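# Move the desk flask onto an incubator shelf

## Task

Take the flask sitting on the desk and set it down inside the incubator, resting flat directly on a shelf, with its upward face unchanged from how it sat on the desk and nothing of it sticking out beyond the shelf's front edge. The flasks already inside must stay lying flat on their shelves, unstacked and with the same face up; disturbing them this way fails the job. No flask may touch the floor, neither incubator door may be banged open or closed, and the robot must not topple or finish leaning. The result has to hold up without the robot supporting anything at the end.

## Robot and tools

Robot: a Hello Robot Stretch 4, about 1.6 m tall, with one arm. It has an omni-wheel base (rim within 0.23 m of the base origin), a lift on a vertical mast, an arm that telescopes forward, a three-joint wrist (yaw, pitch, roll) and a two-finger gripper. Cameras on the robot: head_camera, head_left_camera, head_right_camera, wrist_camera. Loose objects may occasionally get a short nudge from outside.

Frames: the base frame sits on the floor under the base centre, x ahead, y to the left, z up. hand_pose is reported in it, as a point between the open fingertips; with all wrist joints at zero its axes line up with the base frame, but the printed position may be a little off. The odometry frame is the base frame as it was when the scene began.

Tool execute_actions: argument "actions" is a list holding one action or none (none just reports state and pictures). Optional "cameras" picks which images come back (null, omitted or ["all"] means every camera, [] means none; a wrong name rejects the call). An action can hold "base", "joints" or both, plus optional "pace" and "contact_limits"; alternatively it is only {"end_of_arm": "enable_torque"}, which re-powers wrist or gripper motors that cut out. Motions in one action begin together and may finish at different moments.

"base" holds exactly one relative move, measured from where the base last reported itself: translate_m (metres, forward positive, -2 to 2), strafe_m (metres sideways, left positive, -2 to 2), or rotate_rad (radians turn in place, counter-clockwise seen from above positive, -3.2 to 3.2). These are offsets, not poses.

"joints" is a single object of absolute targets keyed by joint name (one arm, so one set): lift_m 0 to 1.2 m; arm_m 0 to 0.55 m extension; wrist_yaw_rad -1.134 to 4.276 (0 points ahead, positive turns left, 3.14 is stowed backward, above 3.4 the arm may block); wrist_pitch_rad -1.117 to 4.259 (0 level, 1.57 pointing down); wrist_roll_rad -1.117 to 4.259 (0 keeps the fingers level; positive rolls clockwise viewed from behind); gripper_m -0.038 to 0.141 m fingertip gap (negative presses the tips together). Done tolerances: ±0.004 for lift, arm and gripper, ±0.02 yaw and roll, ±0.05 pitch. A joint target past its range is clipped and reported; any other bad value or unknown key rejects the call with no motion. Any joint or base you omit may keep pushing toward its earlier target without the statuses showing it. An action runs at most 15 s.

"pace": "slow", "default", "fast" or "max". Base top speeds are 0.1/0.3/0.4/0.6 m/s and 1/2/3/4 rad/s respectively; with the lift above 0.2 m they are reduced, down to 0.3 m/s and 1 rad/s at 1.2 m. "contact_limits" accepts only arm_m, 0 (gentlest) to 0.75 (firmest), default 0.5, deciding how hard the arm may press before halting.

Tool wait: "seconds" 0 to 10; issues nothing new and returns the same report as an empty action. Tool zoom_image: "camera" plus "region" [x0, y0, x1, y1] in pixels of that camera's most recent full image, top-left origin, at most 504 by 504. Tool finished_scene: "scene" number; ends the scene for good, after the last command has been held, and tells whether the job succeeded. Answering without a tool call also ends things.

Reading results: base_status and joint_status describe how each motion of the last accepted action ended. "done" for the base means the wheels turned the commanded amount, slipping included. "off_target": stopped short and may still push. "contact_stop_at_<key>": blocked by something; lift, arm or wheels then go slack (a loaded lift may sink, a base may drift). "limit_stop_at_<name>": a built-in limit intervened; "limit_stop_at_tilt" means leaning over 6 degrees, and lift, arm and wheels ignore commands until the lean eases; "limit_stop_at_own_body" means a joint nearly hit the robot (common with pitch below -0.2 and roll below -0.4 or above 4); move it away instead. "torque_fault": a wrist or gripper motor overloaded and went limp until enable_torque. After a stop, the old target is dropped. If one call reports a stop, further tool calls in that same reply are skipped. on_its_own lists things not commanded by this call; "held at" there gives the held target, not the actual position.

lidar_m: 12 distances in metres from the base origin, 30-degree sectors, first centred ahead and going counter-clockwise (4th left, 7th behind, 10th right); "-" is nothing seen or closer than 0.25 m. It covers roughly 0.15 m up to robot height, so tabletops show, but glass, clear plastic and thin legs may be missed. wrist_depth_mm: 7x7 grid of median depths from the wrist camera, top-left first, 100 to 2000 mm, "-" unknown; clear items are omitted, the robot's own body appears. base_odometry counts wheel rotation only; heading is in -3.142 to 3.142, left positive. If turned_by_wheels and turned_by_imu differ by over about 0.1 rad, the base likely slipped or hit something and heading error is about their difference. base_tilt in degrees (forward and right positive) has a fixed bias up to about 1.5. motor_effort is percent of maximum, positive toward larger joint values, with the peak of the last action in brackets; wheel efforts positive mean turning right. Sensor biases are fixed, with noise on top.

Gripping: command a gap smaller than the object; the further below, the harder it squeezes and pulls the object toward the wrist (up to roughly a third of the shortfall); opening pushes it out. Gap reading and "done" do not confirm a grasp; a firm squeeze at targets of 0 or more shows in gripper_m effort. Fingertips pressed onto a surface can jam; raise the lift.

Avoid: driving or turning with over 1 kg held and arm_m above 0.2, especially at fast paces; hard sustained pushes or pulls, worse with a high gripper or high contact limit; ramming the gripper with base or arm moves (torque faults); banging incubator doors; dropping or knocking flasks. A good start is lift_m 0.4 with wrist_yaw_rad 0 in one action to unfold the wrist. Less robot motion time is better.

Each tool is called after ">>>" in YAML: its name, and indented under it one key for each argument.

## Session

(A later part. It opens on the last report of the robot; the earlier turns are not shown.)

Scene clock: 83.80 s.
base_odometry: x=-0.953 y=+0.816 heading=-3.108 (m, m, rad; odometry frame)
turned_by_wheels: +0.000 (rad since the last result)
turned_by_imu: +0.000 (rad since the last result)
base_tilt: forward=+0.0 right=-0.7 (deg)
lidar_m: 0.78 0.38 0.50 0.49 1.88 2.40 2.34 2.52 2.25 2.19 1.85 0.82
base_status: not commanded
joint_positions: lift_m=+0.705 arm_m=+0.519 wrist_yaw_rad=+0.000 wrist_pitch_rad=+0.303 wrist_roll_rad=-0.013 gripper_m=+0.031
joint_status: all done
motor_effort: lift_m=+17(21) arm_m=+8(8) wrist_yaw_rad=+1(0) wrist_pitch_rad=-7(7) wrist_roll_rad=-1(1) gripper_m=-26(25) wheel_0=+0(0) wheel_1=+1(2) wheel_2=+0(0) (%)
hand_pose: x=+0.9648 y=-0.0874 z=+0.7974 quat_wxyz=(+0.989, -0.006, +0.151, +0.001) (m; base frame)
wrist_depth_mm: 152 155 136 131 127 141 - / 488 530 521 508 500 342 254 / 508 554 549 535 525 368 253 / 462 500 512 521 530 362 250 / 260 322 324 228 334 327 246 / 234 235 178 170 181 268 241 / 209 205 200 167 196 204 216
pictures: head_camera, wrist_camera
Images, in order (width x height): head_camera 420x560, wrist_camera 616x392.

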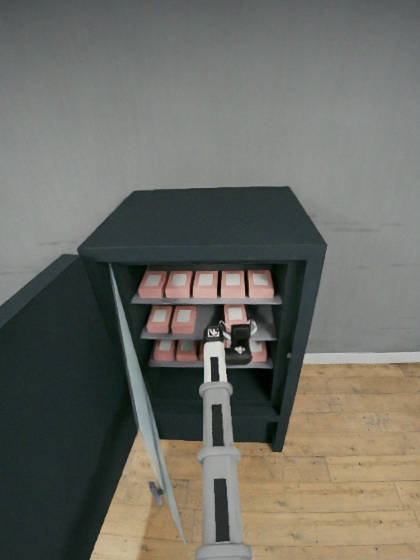

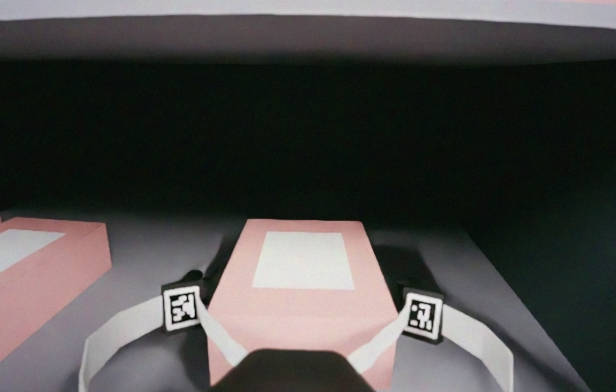

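Depths show the resting height at lift 0.695.

>>> execute_actions:
  actions:
    - {"joints":{"lift_m":0.695},"pace":"slow"}
  cameras: []

>>> execute_actions:
  actions:
    - {"joints":{"gripper_m":0.115}}
  cameras: ["wrist_camera"]

>>> execute_actions:
  actions:
    - {"joints":{"arm_m":0.25,"lift_m":0.705}}
  cameras: ["wrist_camera","head_camera"]

Scene clock: 87.00 s.
base_odometry: x=-0.953 y=+0.816 heading=-3.108 (m, m, rad; odometry frame)
turned_by_wheels: +0.000 (rad since the last result)
turned_by_imu: +0.000 (rad since the last result)
base_tilt: forward=-0.1 right=-0.6 (deg)
lidar_m: 0.79 0.38 0.49 0.51 1.86 2.40 2.35 2.51 2.21 2.18 1.85 0.81
base_status: not commanded
joint_positions: lift_m=+0.695 arm_m=+0.519 wrist_yaw_rad=+0.000 wrist_pitch_rad=+0.303 wrist_roll_rad=-0.013 gripper_m=+0.031
joint_status: all done
motor_effort: lift_m=+17(16) arm_m=+8(8) wrist_yaw_rad=-2(1) wrist_pitch_rad=-7(7) wrist_roll_rad=+0(1) gripper_m=-27(26) wheel_0=+0(0) wheel_1=+2(1) wheel_2=+0(0) (%)
hand_pose: x=+0.9648 y=-0.0874 z=+0.7874 quat_wxyz=(+0.989, -0.006, +0.151, +0.001) (m; base frame)
wrist_depth_mm: 238 244 213 206 198 198 202 / 508 530 521 512 500 375 255 / 508 554 544 530 525 368 252 / 455 469 480 488 496 364 250 / 245 303 303 229 312 314 247 / 224 220 178 170 180 250 238 / 195 191 187 167 183 191 202
pictures: none
No camera images: the call's "cameras" was empty. Leave "cameras" out to get every camera's image.

Scene clock: 88.70 s.
base_odometry: x=-0.953 y=+0.816 heading=-3.108 (m, m, rad; odometry frame)
turned_by_wheels: +0.000 (rad since the last result)
turned_by_imu: +0.000 (rad since the last result)
base_tilt: forward=-0.1 right=-0.7 (deg)
lidar_m: 0.79 0.39 0.49 0.51 1.87 2.39 2.35 2.52 2.24 2.19 1.85 0.80
base_status: not commanded
joint_positions: lift_m=+0.695 arm_m=+0.519 wrist_yaw_rad=+0.000 wrist_pitch_rad=+0.302 wrist_roll_rad=-0.013 gripper_m=+0.115
joint_status: all done
motor_effort: lift_m=+17(17) arm_m=+8(8) wrist_yaw_rad=-1(1) wrist_pitch_rad=-5(7) wrist_roll_rad=+0(0) gripper_m=-1(26) wheel_0=+0(0) wheel_1=+1(2) wheel_2=+0(0) (%)
hand_pose: x=+0.9649 y=-0.0874 z=+0.7875 quat_wxyz=(+0.989, -0.006, +0.151, +0.001) (m; base frame)
wrist_depth_mm: 234 239 209 204 195 195 198 / 504 535 521 512 504 375 255 / 508 554 544 535 521 370 253 / 455 469 480 488 500 364 251 / 245 303 287 238 332 315 246 / 225 228 189 183 190 238 238 / 193 191 189 135 191 199 204
pictures: wrist_camera
Images, in order (width x height): wrist_camera 616x392.

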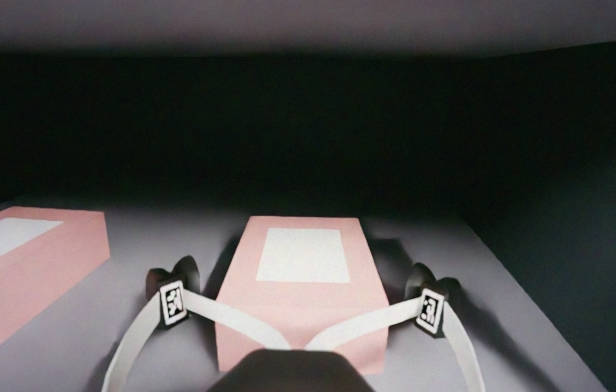

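Scene clock: 90.63 s.
base_odometry: x=-0.953 y=+0.816 heading=-3.108 (m, m, rad; odometry frame)
turned_by_wheels: +0.000 (rad since the last result)
turned_by_imu: +0.000 (rad since the last result)
base_tilt: forward=-0.1 right=-0.6 (deg)
lidar_m: 0.79 0.39 0.50 0.50 1.86 2.40 2.34 2.51 2.23 2.18 1.85 0.81
base_status: not commanded
joint_positions: lift_m=+0.705 arm_m=+0.251 wrist_yaw_rad=+0.000 wrist_pitch_rad=+0.302 wrist_roll_rad=-0.013 gripper_m=+0.115
joint_status: all done
motor_effort: lift_m=+21(22) arm_m=-8(7) wrist_yaw_rad=-1(1) wrist_pitch_rad=-6(5) wrist_roll_rad=-1(0) gripper_m=-2(2) wheel_0=+0(0) wheel_1=+2(2) wheel_2=+0(0) (%)
hand_pose: x=+0.6977 y=-0.0874 z=+0.7972 quat_wxyz=(+0.989, -0.006, +0.151, +0.001) (m; base frame)
wrist_depth_mm: 404 394 387 382 375 319 287 / 517 707 798 768 683 325 281 / 521 715 809 809 759 342 286 / 455 449 512 445 530 353 298 / 544 691 732 699 585 368 312 / 508 500 496 488 211 334 332 / 564 676 691 135 477 351 1025
pictures: head_camera, wrist_camera
Images, in order (width x height): head_camera 420x560, wrist_camera 616x392.

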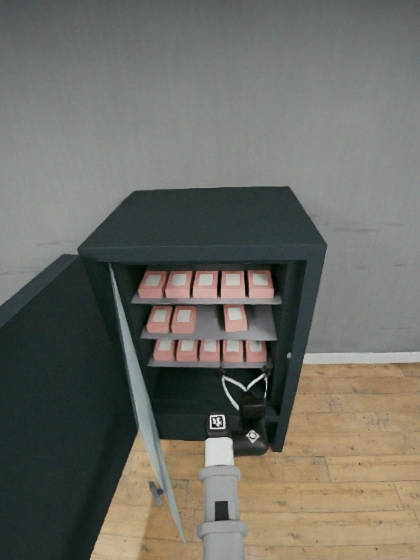

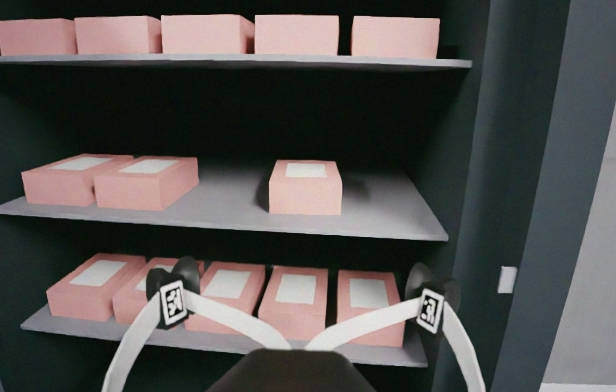

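>>> finished_scene:
  scene: 1

The scene is finished: the task was done.


## Next scene

The same job, from a new start.

>>> execute_actions:
  actions: []

Scene clock: 0.00 s.
base_odometry: x=+0.000 y=+0.000 heading=+0.000 (m, m, rad; odometry frame)
turned_by_wheels: +0.000 (rad since the last result)
turned_by_imu: +0.000 (rad since the last result)
base_tilt: forward=-0.1 right=-0.6 (deg)
lidar_m: 1.31 1.15 1.12 1.31 2.16 2.18 2.58 1.98 1.39 2.93 1.77 1.77
base_status: not commanded
joint_positions: lift_m=+0.176 arm_m=-0.003 wrist_yaw_rad=+3.084 wrist_pitch_rad=+0.012 wrist_roll_rad=-0.013 gripper_m=+0.057
joint_status: not commanded
motor_effort: lift_m=+19 arm_m=+0 wrist_yaw_rad=+1 wrist_pitch_rad=-5 wrist_roll_rad=-1 gripper_m=-3 wheel_0=+0 wheel_1=+0 wheel_2=+0 (%)
hand_pose: x=-0.1147 y=+0.1038 z=+0.3505 quat_wxyz=(+0.029, -0.006, -0.006, +1.000) (m; base frame)
wrist_depth_mm: - 137 - - - - 1808 / - 137 - - - - 1756 / 110 137 268 - - - 1756 / 134 158 - - - - 1756 / - - - - - - 1808 / 1182 1255 196 1308 191 1366 1397 / 842 798 917 132 904 904 931
pictures: head_camera, head_left_camera, head_right_camera, wrist_camera
Images, in order (width x height): head_camera 420x560, head_left_camera 420x672, head_right_camera 420x672, wrist_camera 616x392.

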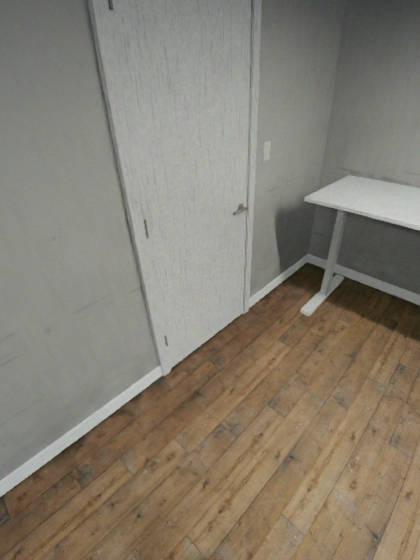

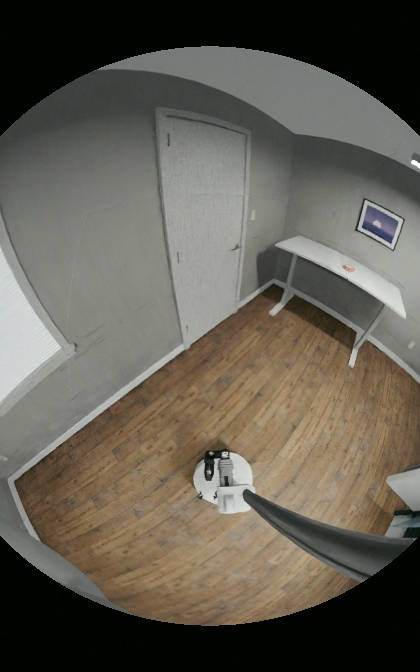

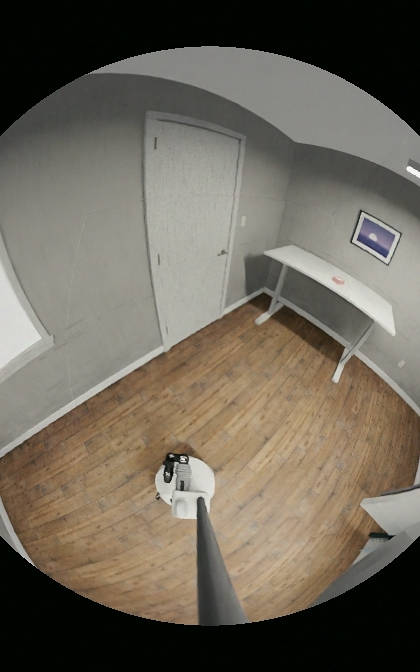

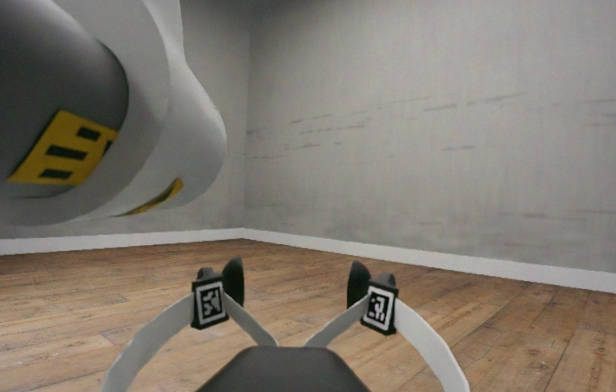

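Look at the incubator first.

>>> execute_actions:
  actions:
    - {"base":{"rotate_rad":-2.33},"joints":{"lift_m":0.6,"wrist_yaw_rad":0,"gripper_m":0.14},"pace":"fast"}
  cameras: ["wrist_camera","head_camera","head_left_camera"]

Scene clock: 4.33 s.
base_odometry: x=+0.000 y=+0.000 heading=-2.330 (m, m, rad; odometry frame)
turned_by_wheels: -2.330 (rad since the last result)
turned_by_imu: -2.316 (rad since the last result)
base_tilt: forward=-0.1 right=-0.7 (deg)
lidar_m: 1.59 1.42 1.84 1.78 1.56 1.20 1.15 1.16 1.74 2.17 2.28 2.67
base_status: done
joint_positions: lift_m=+0.600 arm_m=-0.003 wrist_yaw_rad=+0.001 wrist_pitch_rad=+0.012 wrist_roll_rad=-0.013 gripper_m=+0.140
joint_status: all done
motor_effort: lift_m=+21(24) arm_m=+0(0) wrist_yaw_rad=-2(9) wrist_pitch_rad=-5(5) wrist_roll_rad=+0(0) gripper_m=-1(5) wheel_0=+0(8) wheel_1=+1(11) wheel_2=+1(12) (%)
hand_pose: x=+0.4568 y=-0.0873 z=+0.7746 quat_wxyz=(+1.000, -0.006, +0.006, +0.000) (m; base frame)
wrist_depth_mm: - - - - - - - / - - - - - - - / 1078 1308 1756 1756 - - - / 1060 1308 1808 - - - - / 1078 1255 1921 - - - - / 1078 205 1661 1756 - - - / 1537 1708 1756 131 1808 1863 1808
pictures: head_camera, head_left_camera, wrist_camera
Images, in order (width x height): head_camera 420x560, head_left_camera 420x672, wrist_camera 616x392.

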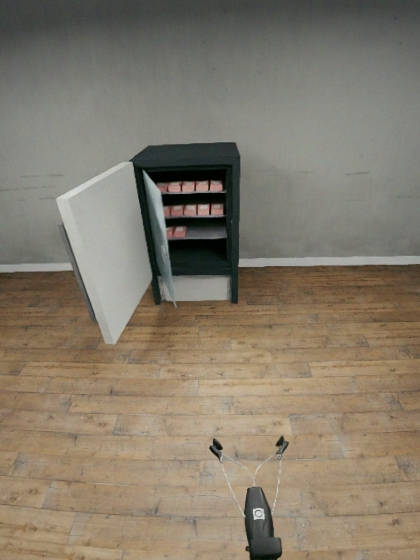

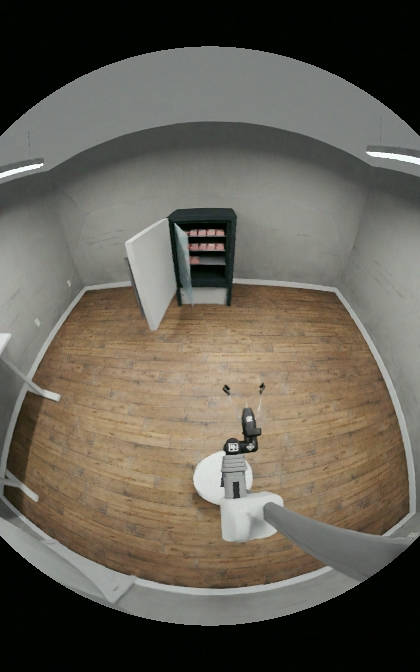

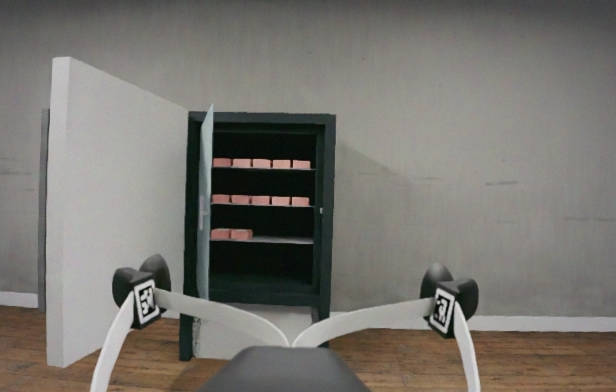

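>>> execute_actions:
  actions:
    - {"base":{"rotate_rad":1.57},"joints":{"lift_m":0.9,"wrist_pitch_rad":0.4},"pace":"fast"}
  cameras: []

>>> execute_actions:
  actions:
    - {"base":{"translate_m":1.1},"pace":"fast"}
  cameras: ["wrist_camera","head_camera"]

Scene clock: 9.07 s.
base_odometry: x=+0.000 y=+0.000 heading=-0.760 (m, m, rad; odometry frame)
turned_by_wheels: +1.570 (rad since the last result)
turned_by_imu: +1.561 (rad since the last result)
base_tilt: forward=-0.1 right=-0.8 (deg)
lidar_m: 1.73 1.53 1.18 1.12 1.19 1.76 2.18 2.30 2.66 1.88 1.38 1.79
base_status: done
joint_positions: lift_m=+0.900 arm_m=-0.003 wrist_yaw_rad=+0.000 wrist_pitch_rad=+0.402 wrist_roll_rad=-0.013 gripper_m=+0.140
joint_status: all done
motor_effort: lift_m=+21(24) arm_m=+0(0) wrist_yaw_rad=-1(1) wrist_pitch_rad=-4(5) wrist_roll_rad=+0(0) gripper_m=-1(0) wheel_0=+0(9) wheel_1=+0(5) wheel_2=+1(12) (%)
hand_pose: x=+0.4338 y=-0.0874 z=+0.9652 quat_wxyz=(+0.980, -0.006, +0.200, +0.001) (m; base frame)
wrist_depth_mm: 1576 - - - - - - / 1618 - - - - - - / 1618 - - - - - - / 1618 - - - - - - / 1661 - - - - - - / 1499 206 1499 1576 1499 1499 1661 / 1281 1308 1366 131 1366 1366 1366
pictures: none
No camera images: the call's "cameras" was empty. Leave "cameras" out to get every camera's image.

Scene clock: 13.37 s.
base_odometry: x=+0.798 y=-0.757 heading=-0.760 (m, m, rad; odometry frame)
turned_by_wheels: +0.000 (rad since the last result)
turned_by_imu: -0.003 (rad since the last result)
base_tilt: forward=-0.1 right=-0.7 (deg)
lidar_m: 0.65 0.70 1.02 1.05 1.14 1.66 3.32 3.42 1.36 2.41 0.92 0.69
base_status: done
joint_positions: lift_m=+0.900 arm_m=-0.003 wrist_yaw_rad=+0.000 wrist_pitch_rad=+0.402 wrist_roll_rad=-0.013 gripper_m=+0.140
joint_status: not commanded
motor_effort: lift_m=+21(21) arm_m=+0(0) wrist_yaw_rad=+2(1) wrist_pitch_rad=-4(4) wrist_roll_rad=-1(0) gripper_m=+0(1) wheel_0=+2(8) wheel_1=+3(8) wheel_2=-1(11) (%)
hand_pose: x=+0.4338 y=-0.0874 z=+0.9652 quat_wxyz=(+0.980, -0.006, +0.200, +0.001) (m; base frame)
wrist_depth_mm: 1138 1118 1098 1118 1098 1078 1078 / 1138 1160 1160 1138 1138 1118 1118 / 559 569 580 597 615 640 668 / 1336 1366 1336 1308 466 473 488 / 1430 1397 1464 1397 1366 1336 1308 / 1042 206 1430 1464 1464 917 1464 / 1160 1281 1366 131 1366 1308 1366
pictures: head_camera, wrist_camera
Images, in order (width x height): head_camera 420x560, wrist_camera 616x392.

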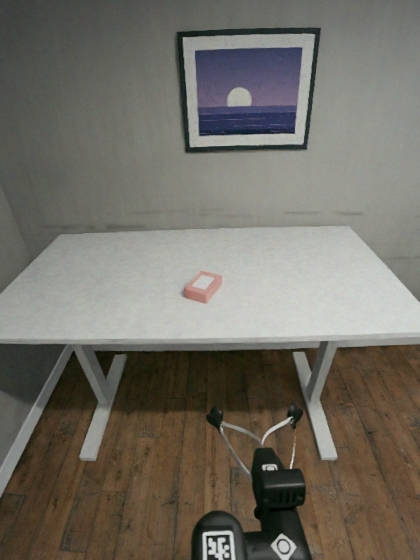

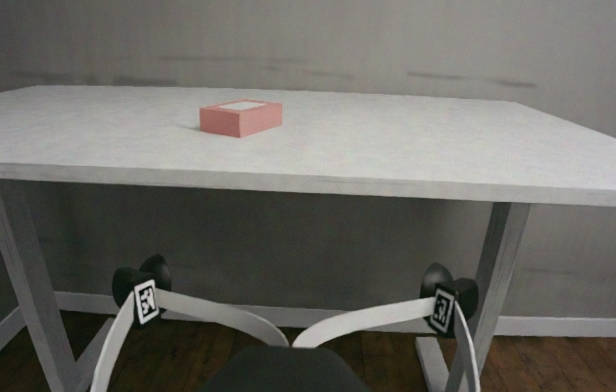

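>>> zoom_image:
  camera: "head_camera"
  region: [160,255,250,315]

Region (160, 255, 250, 315) of head_camera's 420x560 image, scaled by 5.600, with more detail than that image has.

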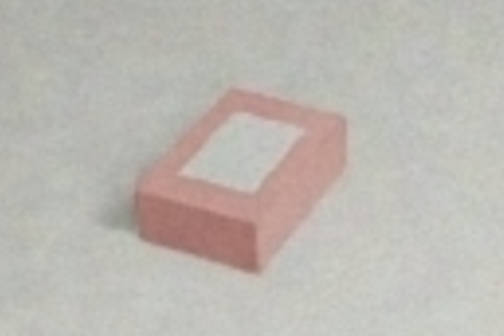

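>>> execute_actions:
  actions:
    - {"base":{"strafe_m":0.57},"joints":{"lift_m":0.93,"wrist_pitch_rad":0.3},"pace":"fast"}
  cameras: []

>>> execute_actions:
  actions:
    - {"base":{"rotate_rad":-0.46},"pace":"fast"}
  cameras: []

>>> execute_actions:
  actions:
    - {"base":{"translate_m":0.14},"joints":{"arm_m":0.33},"pace":"fast"}
  cameras: ["wrist_camera","head_camera"]

Scene clock: 25.00 s.
base_odometry: x=+1.190 y=-0.344 heading=-0.759 (m, m, rad; odometry frame)
turned_by_wheels: +0.000 (rad since the last result)
turned_by_imu: +0.000 (rad since the last result)
base_tilt: forward=+0.0 right=-0.6 (deg)
lidar_m: 0.68 0.72 0.52 0.48 0.55 0.81 2.64 3.40 1.91 1.89 0.95 0.72
base_status: done
joint_positions: lift_m=+0.930 arm_m=-0.003 wrist_yaw_rad=+0.000 wrist_pitch_rad=+0.302 wrist_roll_rad=-0.013 gripper_m=+0.140
joint_status: all done
motor_effort: lift_m=+21(21) arm_m=+0(0) wrist_yaw_rad=-1(0) wrist_pitch_rad=-5(7) wrist_roll_rad=+0(0) gripper_m=+0(0) wheel_0=+1(12) wheel_1=+0(11) wheel_2=+0(6) (%)
hand_pose: x=+0.4437 y=-0.0874 z=+1.0222 quat_wxyz=(+0.989, -0.006, +0.151, +0.001) (m; base frame)
wrist_depth_mm: 831 1138 1160 1160 1118 1118 1118 / 842 1182 1205 1182 1182 1182 1118 / 820 1205 1205 1205 1182 1205 1182 / 820 609 609 634 661 676 627 / 820 1060 891 1336 508 517 521 / 866 204 917 1430 1397 1397 1366 / 866 1281 1430 130 1464 1430 1499
pictures: none
No camera images: the call's "cameras" was empty. Leave "cameras" out to get every camera's image.

Scene clock: 26.30 s.
base_odometry: x=+1.190 y=-0.344 heading=-1.219 (m, m, rad; odometry frame)
turned_by_wheels: -0.459 (rad since the last result)
turned_by_imu: -0.457 (rad since the last result)
base_tilt: forward=-0.2 right=-0.8 (deg)
lidar_m: 0.71 0.66 0.65 0.51 0.49 0.56 0.88 3.23 3.47 1.90 3.18 0.89
base_status: done
joint_positions: lift_m=+0.930 arm_m=-0.003 wrist_yaw_rad=+0.000 wrist_pitch_rad=+0.302 wrist_roll_rad=-0.013 gripper_m=+0.140
joint_status: not commanded
motor_effort: lift_m=+21(21) arm_m=+0(0) wrist_yaw_rad=-1(0) wrist_pitch_rad=-5(5) wrist_roll_rad=+0(0) gripper_m=+1(0) wheel_0=+2(7) wheel_1=+3(8) wheel_2=+1(9) (%)
hand_pose: x=+0.4437 y=-0.0874 z=+1.0222 quat_wxyz=(+0.989, -0.006, +0.151, +0.001) (m; base frame)
wrist_depth_mm: 1008 1098 1182 1281 1430 1661 1808 / 1042 1138 1205 1366 1537 1708 1921 / 1060 1138 1138 1229 1281 1708 - / 597 609 621 647 732 1182 - / 1138 1229 1397 1537 1708 - - / 1205 206 1464 1661 1366 1756 - / 1255 1366 1499 130 1537 1576 1618
pictures: none
No camera images: the call's "cameras" was empty. Leave "cameras" out to get every camera's image.

Scene clock: 28.07 s.
base_odometry: x=+1.238 y=-0.475 heading=-1.219 (m, m, rad; odometry frame)
turned_by_wheels: +0.000 (rad since the last result)
turned_by_imu: +0.000 (rad since the last result)
base_tilt: forward=-0.2 right=-0.7 (deg)
lidar_m: 0.59 0.54 0.62 0.54 0.55 0.61 0.95 3.37 3.64 1.89 3.16 0.74
base_status: done
joint_positions: lift_m=+0.930 arm_m=+0.329 wrist_yaw_rad=+0.000 wrist_pitch_rad=+0.302 wrist_roll_rad=-0.013 gripper_m=+0.140
joint_status: all done
motor_effort: lift_m=+21(21) arm_m=+8(10) wrist_yaw_rad=+1(2) wrist_pitch_rad=-4(5) wrist_roll_rad=-1(0) gripper_m=-1(0) wheel_0=+1(7) wheel_1=+1(6) wheel_2=+1(14) (%)
hand_pose: x=+0.7749 y=-0.0874 z=+1.0223 quat_wxyz=(+0.989, -0.006, +0.150, +0.001) (m; base frame)
wrist_depth_mm: 691 741 809 891 976 1098 1229 / 707 759 842 931 1008 1160 1281 / 723 798 878 946 1042 1205 1366 / 591 603 615 627 654 661 683 / 399 413 415 338 436 439 445 / 303 206 289 317 294 296 329 / 249 250 263 130 260 260 271
pictures: head_camera, wrist_camera
Images, in order (width x height): head_camera 420x560, wrist_camera 616x392.

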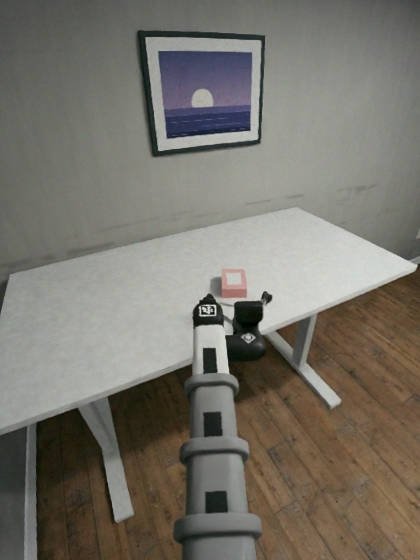

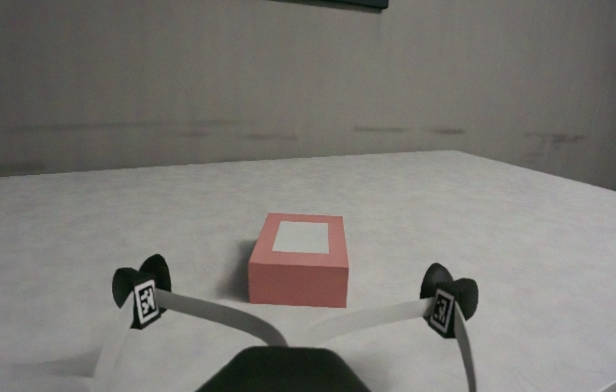

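>>> execute_actions:
  actions:
    - {"joints":{"arm_m":0.46,"lift_m":0.889}}
  cameras: ["wrist_camera"]

>>> execute_actions:
  actions:
    - {"joints":{"gripper_m":0.03}}
  cameras: ["wrist_camera"]

>>> execute_actions:
  actions:
    - {"joints":{"lift_m":0.925}}
  cameras: ["wrist_camera"]

Scene clock: 32.33 s.
base_odometry: x=+1.238 y=-0.475 heading=-1.219 (m, m, rad; odometry frame)
turned_by_wheels: +0.000 (rad since the last result)
turned_by_imu: +0.000 (rad since the last result)
base_tilt: forward=-0.1 right=-0.5 (deg)
lidar_m: 0.59 0.53 0.61 0.54 0.55 0.59 0.96 3.33 3.65 1.89 3.15 0.74
base_status: not commanded
joint_positions: lift_m=+0.889 arm_m=+0.458 wrist_yaw_rad=+0.000 wrist_pitch_rad=+0.302 wrist_roll_rad=-0.013 gripper_m=+0.140
joint_status: all done
motor_effort: lift_m=+16(21) arm_m=+9(9) wrist_yaw_rad=+2(1) wrist_pitch_rad=-4(5) wrist_roll_rad=-1(1) gripper_m=-1(0) wheel_0=+1(1) wheel_1=+1(2) wheel_2=+1(1) (%)
hand_pose: x=+0.9048 y=-0.0874 z=+0.9816 quat_wxyz=(+0.989, -0.006, +0.150, +0.001) (m; base frame)
wrist_depth_mm: 603 647 707 768 854 946 1060 / 615 668 723 809 904 1008 1118 / 634 683 741 820 891 1008 1205 / 459 466 480 492 504 521 539 / 312 320 307 244 338 343 349 / 238 206 191 185 195 233 257 / 195 195 190 131 195 204 208
pictures: wrist_camera
Images, in order (width x height): wrist_camera 616x392.

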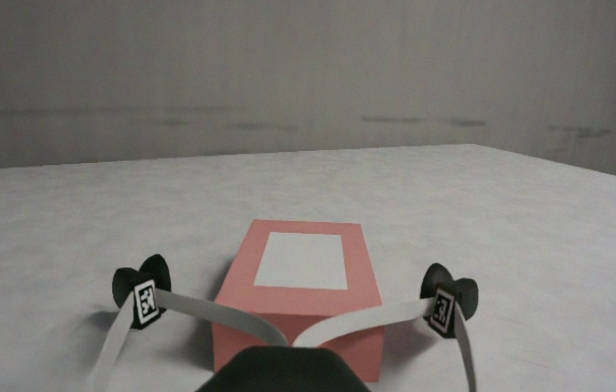

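Scene clock: 34.43 s.
base_odometry: x=+1.238 y=-0.475 heading=-1.219 (m, m, rad; odometry frame)
turned_by_wheels: +0.000 (rad since the last result)
turned_by_imu: +0.000 (rad since the last result)
base_tilt: forward=-0.2 right=-0.7 (deg)
lidar_m: 0.58 0.56 0.61 0.55 0.56 0.61 0.98 3.36 3.64 1.88 3.16 0.74
base_status: not commanded
joint_positions: lift_m=+0.889 arm_m=+0.458 wrist_yaw_rad=+0.000 wrist_pitch_rad=+0.303 wrist_roll_rad=-0.013 gripper_m=+0.031
joint_status: all done
motor_effort: lift_m=+16(16) arm_m=+9(9) wrist_yaw_rad=+0(1) wrist_pitch_rad=-5(6) wrist_roll_rad=+0(0) gripper_m=-26(26) wheel_0=+1(1) wheel_1=+1(1) wheel_2=+1(1) (%)
hand_pose: x=+0.9048 y=-0.0874 z=+0.9815 quat_wxyz=(+0.989, -0.006, +0.151, +0.001) (m; base frame)
wrist_depth_mm: 603 640 699 759 854 946 1060 / 615 668 723 820 878 1008 1118 / 640 683 750 820 878 1025 1182 / 455 466 477 492 508 521 535 / 312 319 289 236 336 342 345 / 238 177 181 176 182 257 257 / 190 195 168 127 195 196 207
pictures: wrist_camera
Images, in order (width x height): wrist_camera 616x392.

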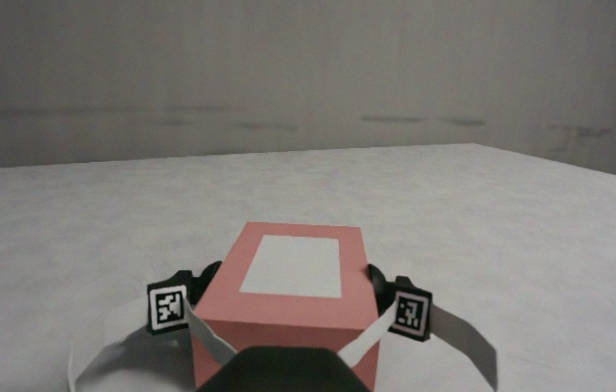

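Scene clock: 35.40 s.
base_odometry: x=+1.238 y=-0.475 heading=-1.219 (m, m, rad; odometry frame)
turned_by_wheels: +0.000 (rad since the last result)
turned_by_imu: +0.000 (rad since the last result)
base_tilt: forward=-0.1 right=-0.7 (deg)
lidar_m: 0.58 0.55 0.60 0.51 0.53 0.59 0.98 3.36 3.62 1.87 3.15 0.74
base_status: not commanded
joint_positions: lift_m=+0.925 arm_m=+0.458 wrist_yaw_rad=+0.000 wrist_pitch_rad=+0.303 wrist_roll_rad=-0.013 gripper_m=+0.031
joint_status: all done
motor_effort: lift_m=+22(23) arm_m=+8(9) wrist_yaw_rad=-1(0) wrist_pitch_rad=-6(6) wrist_roll_rad=+0(0) gripper_m=-25(25) wheel_0=+1(1) wheel_1=+1(1) wheel_2=+1(1) (%)
hand_pose: x=+0.9048 y=-0.0874 z=+1.0170 quat_wxyz=(+0.989, -0.006, +0.151, +0.001) (m; base frame)
wrist_depth_mm: 597 647 707 768 831 946 1042 / 609 668 732 798 878 1008 1118 / 634 691 750 842 904 1042 1182 / 564 580 591 603 627 647 654 / 387 399 359 235 418 430 433 / 294 176 181 176 182 319 317 / 237 242 168 127 241 242 264
pictures: wrist_camera
Images, in order (width x height): wrist_camera 616x392.

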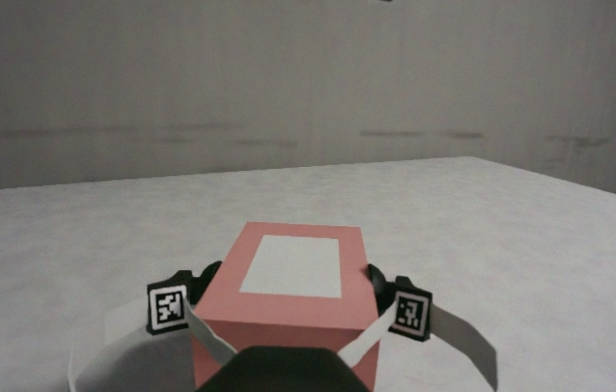

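>>> execute_actions:
  actions:
    - {"base":{"rotate_rad":-1.108},"joints":{"arm_m":0.0}}
  cameras: []

>>> execute_actions:
  actions:
    - {"base":{"strafe_m":-1.12},"joints":{"lift_m":0.56},"pace":"fast"}
  cameras: ["wrist_camera"]

>>> execute_actions:
  actions:
    - {"base":{"translate_m":1.4},"pace":"fast"}
  cameras: ["wrist_camera","head_camera"]

Scene clock: 42.30 s.
base_odometry: x=+1.238 y=-0.475 heading=-2.326 (m, m, rad; odometry frame)
turned_by_wheels: -1.108 (rad since the last result)
turned_by_imu: -1.102 (rad since the last result)
base_tilt: forward=+0.0 right=-0.8 (deg)
lidar_m: 0.50 0.78 0.58 0.54 0.58 0.53 0.55 0.60 0.90 2.98 3.58 1.87
base_status: done
joint_positions: lift_m=+0.925 arm_m=+0.002 wrist_yaw_rad=+0.000 wrist_pitch_rad=+0.303 wrist_roll_rad=-0.013 gripper_m=+0.031
joint_status: all done
motor_effort: lift_m=+22(22) arm_m=-9(9) wrist_yaw_rad=+2(2) wrist_pitch_rad=-7(7) wrist_roll_rad=+0(0) gripper_m=-27(25) wheel_0=+1(7) wheel_1=+2(5) wheel_2=+2(13) (%)
hand_pose: x=+0.4478 y=-0.0875 z=+1.0169 quat_wxyz=(+0.989, -0.006, +0.151, +0.001) (m; base frame)
wrist_depth_mm: 1983 - - - - - - / 1983 - - - - - - / 1756 - - - - - - / - - - - - - - / - - - 235 - - - / 1756 176 182 175 182 1921 1921 / 1464 1464 168 126 1464 1464 1576
pictures: none
No camera images: the call's "cameras" was empty. Leave "cameras" out to get every camera's image.

Scene clock: 46.53 s.
base_odometry: x=+0.423 y=+0.292 heading=-2.326 (m, m, rad; odometry frame)
turned_by_wheels: +0.000 (rad since the last result)
turned_by_imu: +0.001 (rad since the last result)
base_tilt: forward=-0.1 right=-0.6 (deg)
lidar_m: 0.52 1.84 1.73 1.70 0.87 0.65 0.65 0.68 0.94 2.23 2.38 3.15
base_status: done
joint_positions: lift_m=+0.560 arm_m=+0.002 wrist_yaw_rad=+0.000 wrist_pitch_rad=+0.303 wrist_roll_rad=-0.013 gripper_m=+0.031
joint_status: all done
motor_effort: lift_m=+17(20) arm_m=-8(9) wrist_yaw_rad=+0(0) wrist_pitch_rad=-7(7) wrist_roll_rad=+0(0) gripper_m=-26(27) wheel_0=-1(11) wheel_1=+1(12) wheel_2=+0(3) (%)
hand_pose: x=+0.4478 y=-0.0874 z=+0.6523 quat_wxyz=(+0.989, -0.006, +0.151, +0.001) (m; base frame)
wrist_depth_mm: - - 1863 - - - - / - - 1921 - - - - / - - - - - - - / - - - - - - - / 1537 1708 1464 236 1756 1708 1708 / 1255 176 181 176 182 1281 1336 / 991 1008 167 127 1025 1008 1060
pictures: wrist_camera
Images, in order (width x height): wrist_camera 616x392.

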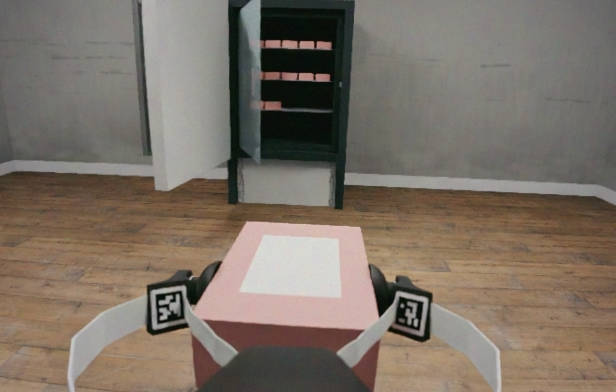

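Scene clock: 51.33 s.
base_odometry: x=-0.537 y=-0.727 heading=-2.326 (m, m, rad; odometry frame)
turned_by_wheels: +0.000 (rad since the last result)
turned_by_imu: -0.004 (rad since the last result)
base_tilt: forward=-0.2 right=-0.6 (deg)
lidar_m: 0.52 0.64 0.60 1.68 1.68 2.10 2.04 2.14 2.39 2.32 2.29 1.12
base_status: done
joint_positions: lift_m=+0.560 arm_m=+0.001 wrist_yaw_rad=+0.000 wrist_pitch_rad=+0.303 wrist_roll_rad=-0.013 gripper_m=+0.031
joint_status: not commanded
motor_effort: lift_m=+17(17) arm_m=-8(8) wrist_yaw_rad=+1(0) wrist_pitch_rad=-7(7) wrist_roll_rad=+0(0) gripper_m=-24(27) wheel_0=+0(8) wheel_1=+0(6) wheel_2=+2(15) (%)
hand_pose: x=+0.4477 y=-0.0874 z=+0.6523 quat_wxyz=(+0.989, -0.006, +0.151, +0.001) (m; base frame)
wrist_depth_mm: 615 820 1160 1229 809 1308 1308 / 615 866 1255 1255 854 1366 1281 / 647 878 1098 1308 946 1397 1366 / 668 891 1205 1255 931 1464 1464 / 676 917 917 235 946 1537 1499 / 676 177 181 175 182 1308 1308 / 991 1008 168 127 1025 1008 1078
pictures: head_camera, wrist_camera
Images, in order (width x height): head_camera 420x560, wrist_camera 616x392.

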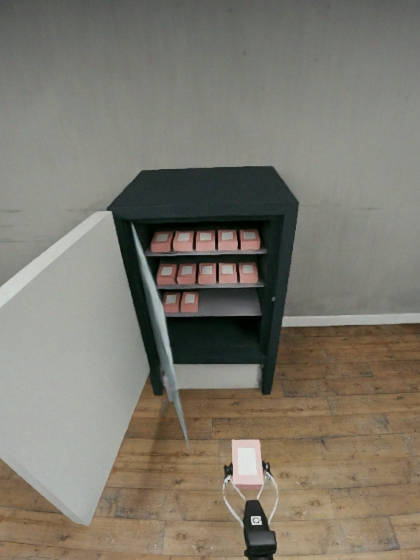

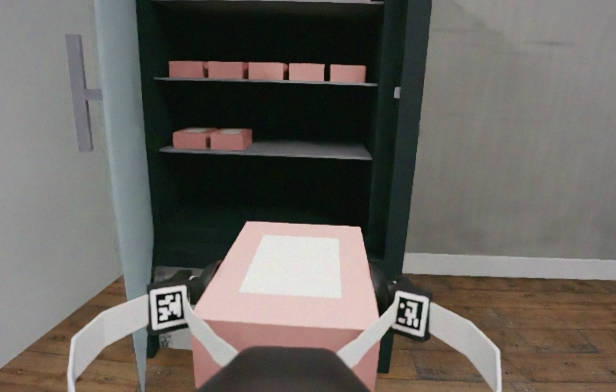

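>>> execute_actions:
  actions:
    - {"base":{"translate_m":0.27},"joints":{"arm_m":0.3}}
  cameras: ["wrist_camera","head_camera"]

Scene clock: 55.17 s.
base_odometry: x=-0.722 y=-0.923 heading=-2.326 (m, m, rad; odometry frame)
turned_by_wheels: +0.000 (rad since the last result)
turned_by_imu: -0.001 (rad since the last result)
base_tilt: forward=-0.1 right=-0.6 (deg)
lidar_m: 0.79 0.39 0.48 0.49 1.68 2.37 2.29 2.45 2.41 2.34 1.92 0.85
base_status: done
joint_positions: lift_m=+0.560 arm_m=+0.299 wrist_yaw_rad=+0.000 wrist_pitch_rad=+0.303 wrist_roll_rad=-0.013 gripper_m=+0.031
joint_status: all done
motor_effort: lift_m=+17(17) arm_m=+8(10) wrist_yaw_rad=+0(2) wrist_pitch_rad=-6(7) wrist_roll_rad=+0(0) gripper_m=-26(26) wheel_0=+3(6) wheel_1=+3(2) wheel_2=-2(11) (%)
hand_pose: x=+0.7448 y=-0.0874 z=+0.6524 quat_wxyz=(+0.989, -0.006, +0.151, +0.001) (m; base frame)
wrist_depth_mm: 421 585 707 699 699 362 298 / 469 647 741 370 373 357 303 / 508 741 788 778 750 355 307 / 449 442 539 609 574 351 304 / 473 627 399 235 413 364 310 / 508 176 182 176 182 368 319 / 484 500 167 127 477 336 334
pictures: head_camera, wrist_camera
Images, in order (width x height): head_camera 420x560, wrist_camera 616x392.

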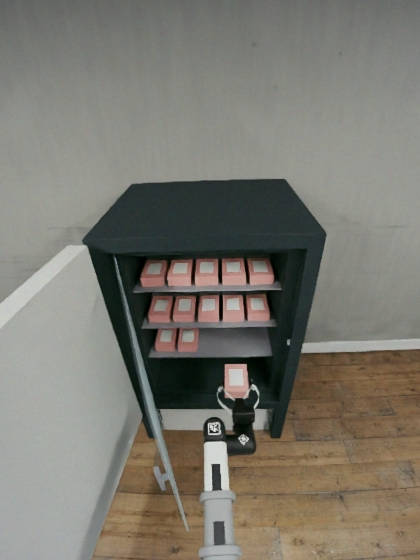

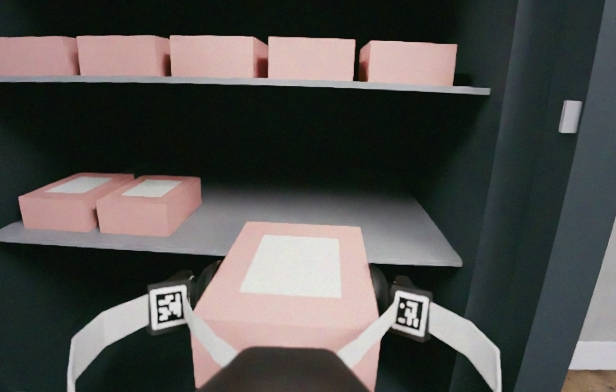

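>>> execute_actions:
  actions:
    - {"joints":{"arm_m":0.54},"contact_limits":{"arm_m":0.2}}
  cameras: ["wrist_camera"]

Scene clock: 58.30 s.
base_odometry: x=-0.722 y=-0.923 heading=-2.326 (m, m, rad; odometry frame)
turned_by_wheels: +0.000 (rad since the last result)
turned_by_imu: +0.000 (rad since the last result)
base_tilt: forward=+0.0 right=-0.7 (deg)
lidar_m: 0.81 0.38 0.47 0.50 1.71 2.35 2.31 2.46 2.40 2.33 1.94 0.84
base_status: not commanded
joint_positions: lift_m=+0.560 arm_m=+0.538 wrist_yaw_rad=+0.000 wrist_pitch_rad=+0.303 wrist_roll_rad=-0.013 gripper_m=+0.031
joint_status: all done
motor_effort: lift_m=+17(17) arm_m=+9(9) wrist_yaw_rad=+0(1) wrist_pitch_rad=-6(7) wrist_roll_rad=+0(0) gripper_m=-27(26) wheel_0=+3(3) wheel_1=+4(3) wheel_2=-2(2) (%)
contact_limits: arm_m 0.2
hand_pose: x=+0.9848 y=-0.0874 z=+0.6524 quat_wxyz=(+0.989, -0.006, +0.151, +0.001) (m; base frame)
wrist_depth_mm: 145 144 143 141 140 140 - / 149 148 147 144 144 143 - / 496 549 549 535 530 382 265 / 484 564 559 549 549 377 262 / 297 392 351 235 410 366 260 / 236 176 181 175 182 310 263 / 212 236 168 127 236 236 245
pictures: wrist_camera
Images, in order (width x height): wrist_camera 616x392.

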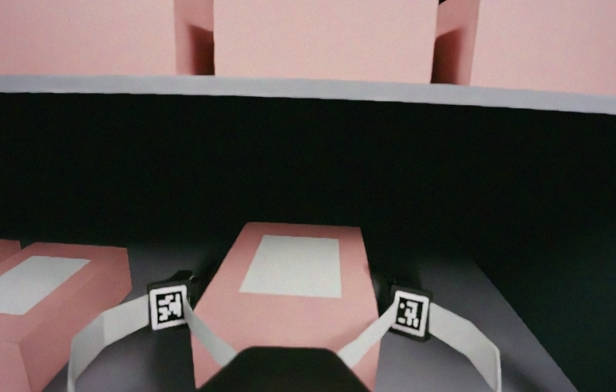

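Clearance is about 0.032.

>>> execute_actions:
  actions:
    - {"joints":{"lift_m":0.528},"pace":"slow"}
  cameras: []

>>> execute_actions:
  actions:
    - {"joints":{"gripper_m":0.11}}
  cameras: ["wrist_camera"]

>>> execute_actions:
  actions:
    - {"joints":{"arm_m":0.27,"lift_m":0.535}}
  cameras: ["wrist_camera","head_camera"]

Scene clock: 72.63 s.
base_odometry: x=-0.722 y=-0.923 heading=-2.326 (m, m, rad; odometry frame)
turned_by_wheels: +0.000 (rad since the last result)
turned_by_imu: +0.000 (rad since the last result)
base_tilt: forward=-0.1 right=-0.8 (deg)
lidar_m: 0.81 0.39 0.46 0.49 1.73 2.35 2.30 2.46 2.41 2.34 1.94 0.84
base_status: not commanded
joint_positions: lift_m=+0.528 arm_m=+0.538 wrist_yaw_rad=+0.000 wrist_pitch_rad=+0.303 wrist_roll_rad=-0.013 gripper_m=+0.031
joint_status: all done
motor_effort: lift_m=+17(17) arm_m=+9(9) wrist_yaw_rad=+0(0) wrist_pitch_rad=-6(6) wrist_roll_rad=+0(0) gripper_m=-25(26) wheel_0=+3(3) wheel_1=+4(4) wheel_2=-2(2) (%)
hand_pose: x=+0.9848 y=-0.0874 z=+0.6204 quat_wxyz=(+0.989, -0.006, +0.151, +0.001) (m; base frame)
wrist_depth_mm: 234 238 205 195 185 183 186 / 496 525 517 517 504 387 276 / 492 544 539 535 535 384 264 / 449 466 477 488 504 382 263 / 237 298 287 235 336 322 259 / 211 176 181 176 182 255 249 / 190 195 168 127 194 195 207
pictures: none
No camera images: the call's "cameras" was empty. Leave "cameras" out to get every camera's image.

Scene clock: 74.27 s.
base_odometry: x=-0.722 y=-0.923 heading=-2.326 (m, m, rad; odometry frame)
turned_by_wheels: +0.000 (rad since the last result)
turned_by_imu: +0.000 (rad since the last result)
base_tilt: forward=-0.1 right=-0.7 (deg)
lidar_m: 0.80 0.39 0.45 0.49 1.69 2.35 2.32 2.46 2.41 2.35 1.94 0.84
base_status: not commanded
joint_positions: lift_m=+0.528 arm_m=+0.538 wrist_yaw_rad=+0.000 wrist_pitch_rad=+0.302 wrist_roll_rad=-0.013 gripper_m=+0.110
joint_status: all done
motor_effort: lift_m=+17(17) arm_m=+9(8) wrist_yaw_rad=+1(1) wrist_pitch_rad=-6(7) wrist_roll_rad=+0(0) gripper_m=-2(26) wheel_0=+3(3) wheel_1=+3(3) wheel_2=-2(2) (%)
hand_pose: x=+0.9848 y=-0.0874 z=+0.6205 quat_wxyz=(+0.989, -0.006, +0.151, +0.001) (m; base frame)
wrist_depth_mm: 230 233 201 191 181 179 182 / 500 517 521 517 508 389 274 / 496 549 539 539 535 382 265 / 449 466 480 488 504 379 263 / 237 297 307 243 340 324 259 / 215 221 190 183 192 256 249 / 195 194 190 135 195 203 208
pictures: wrist_camera
Images, in order (width x height): wrist_camera 616x392.

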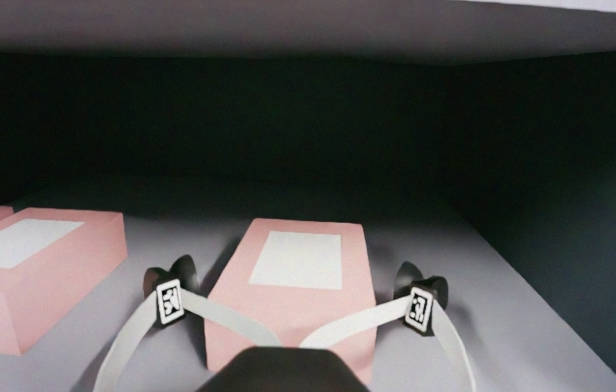

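Scene clock: 76.20 s.
base_odometry: x=-0.722 y=-0.923 heading=-2.326 (m, m, rad; odometry frame)
turned_by_wheels: +0.000 (rad since the last result)
turned_by_imu: +0.000 (rad since the last result)
base_tilt: forward=-0.1 right=-0.7 (deg)
lidar_m: 0.82 0.37 0.45 0.50 1.70 2.35 2.31 2.43 2.40 2.34 1.91 0.83
base_status: not commanded
joint_positions: lift_m=+0.535 arm_m=+0.272 wrist_yaw_rad=+0.000 wrist_pitch_rad=+0.302 wrist_roll_rad=-0.013 gripper_m=+0.110
joint_status: all done
motor_effort: lift_m=+22(22) arm_m=-9(8) wrist_yaw_rad=+1(1) wrist_pitch_rad=-5(5) wrist_roll_rad=+0(1) gripper_m=-1(2) wheel_0=+3(3) wheel_1=+3(3) wheel_2=-2(2) (%)
hand_pose: x=+0.7178 y=-0.0874 z=+0.6271 quat_wxyz=(+0.989, -0.006, +0.151, +0.001) (m; base frame)
wrist_depth_mm: 394 392 394 389 387 355 307 / 496 691 768 759 668 355 297 / 504 707 798 798 741 357 309 / 445 445 500 442 525 375 319 / 517 707 788 798 621 389 332 / 521 525 549 603 195 392 355 / 469 462 496 135 488 375 991
pictures: head_camera, wrist_camera
Images, in order (width x height): head_camera 420x560, wrist_camera 616x392.

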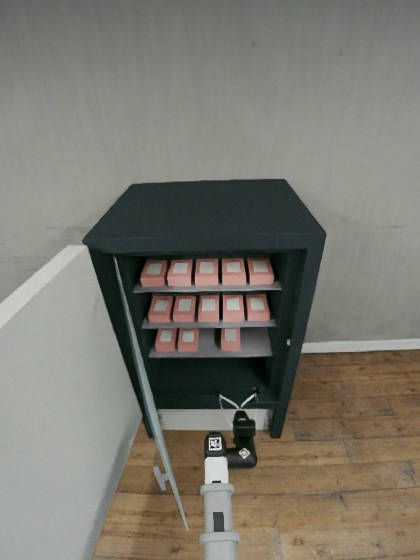

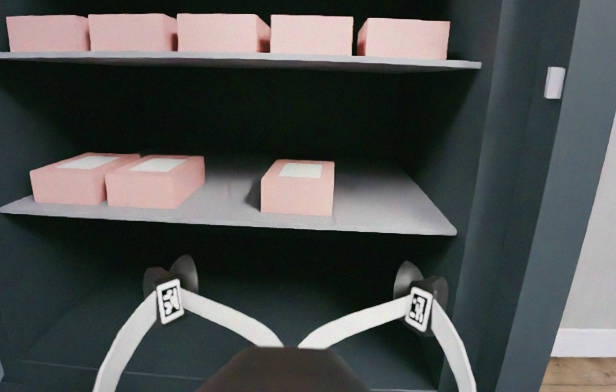

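>>> finished_scene:
  scene: 2

The scene is finished: the task was done.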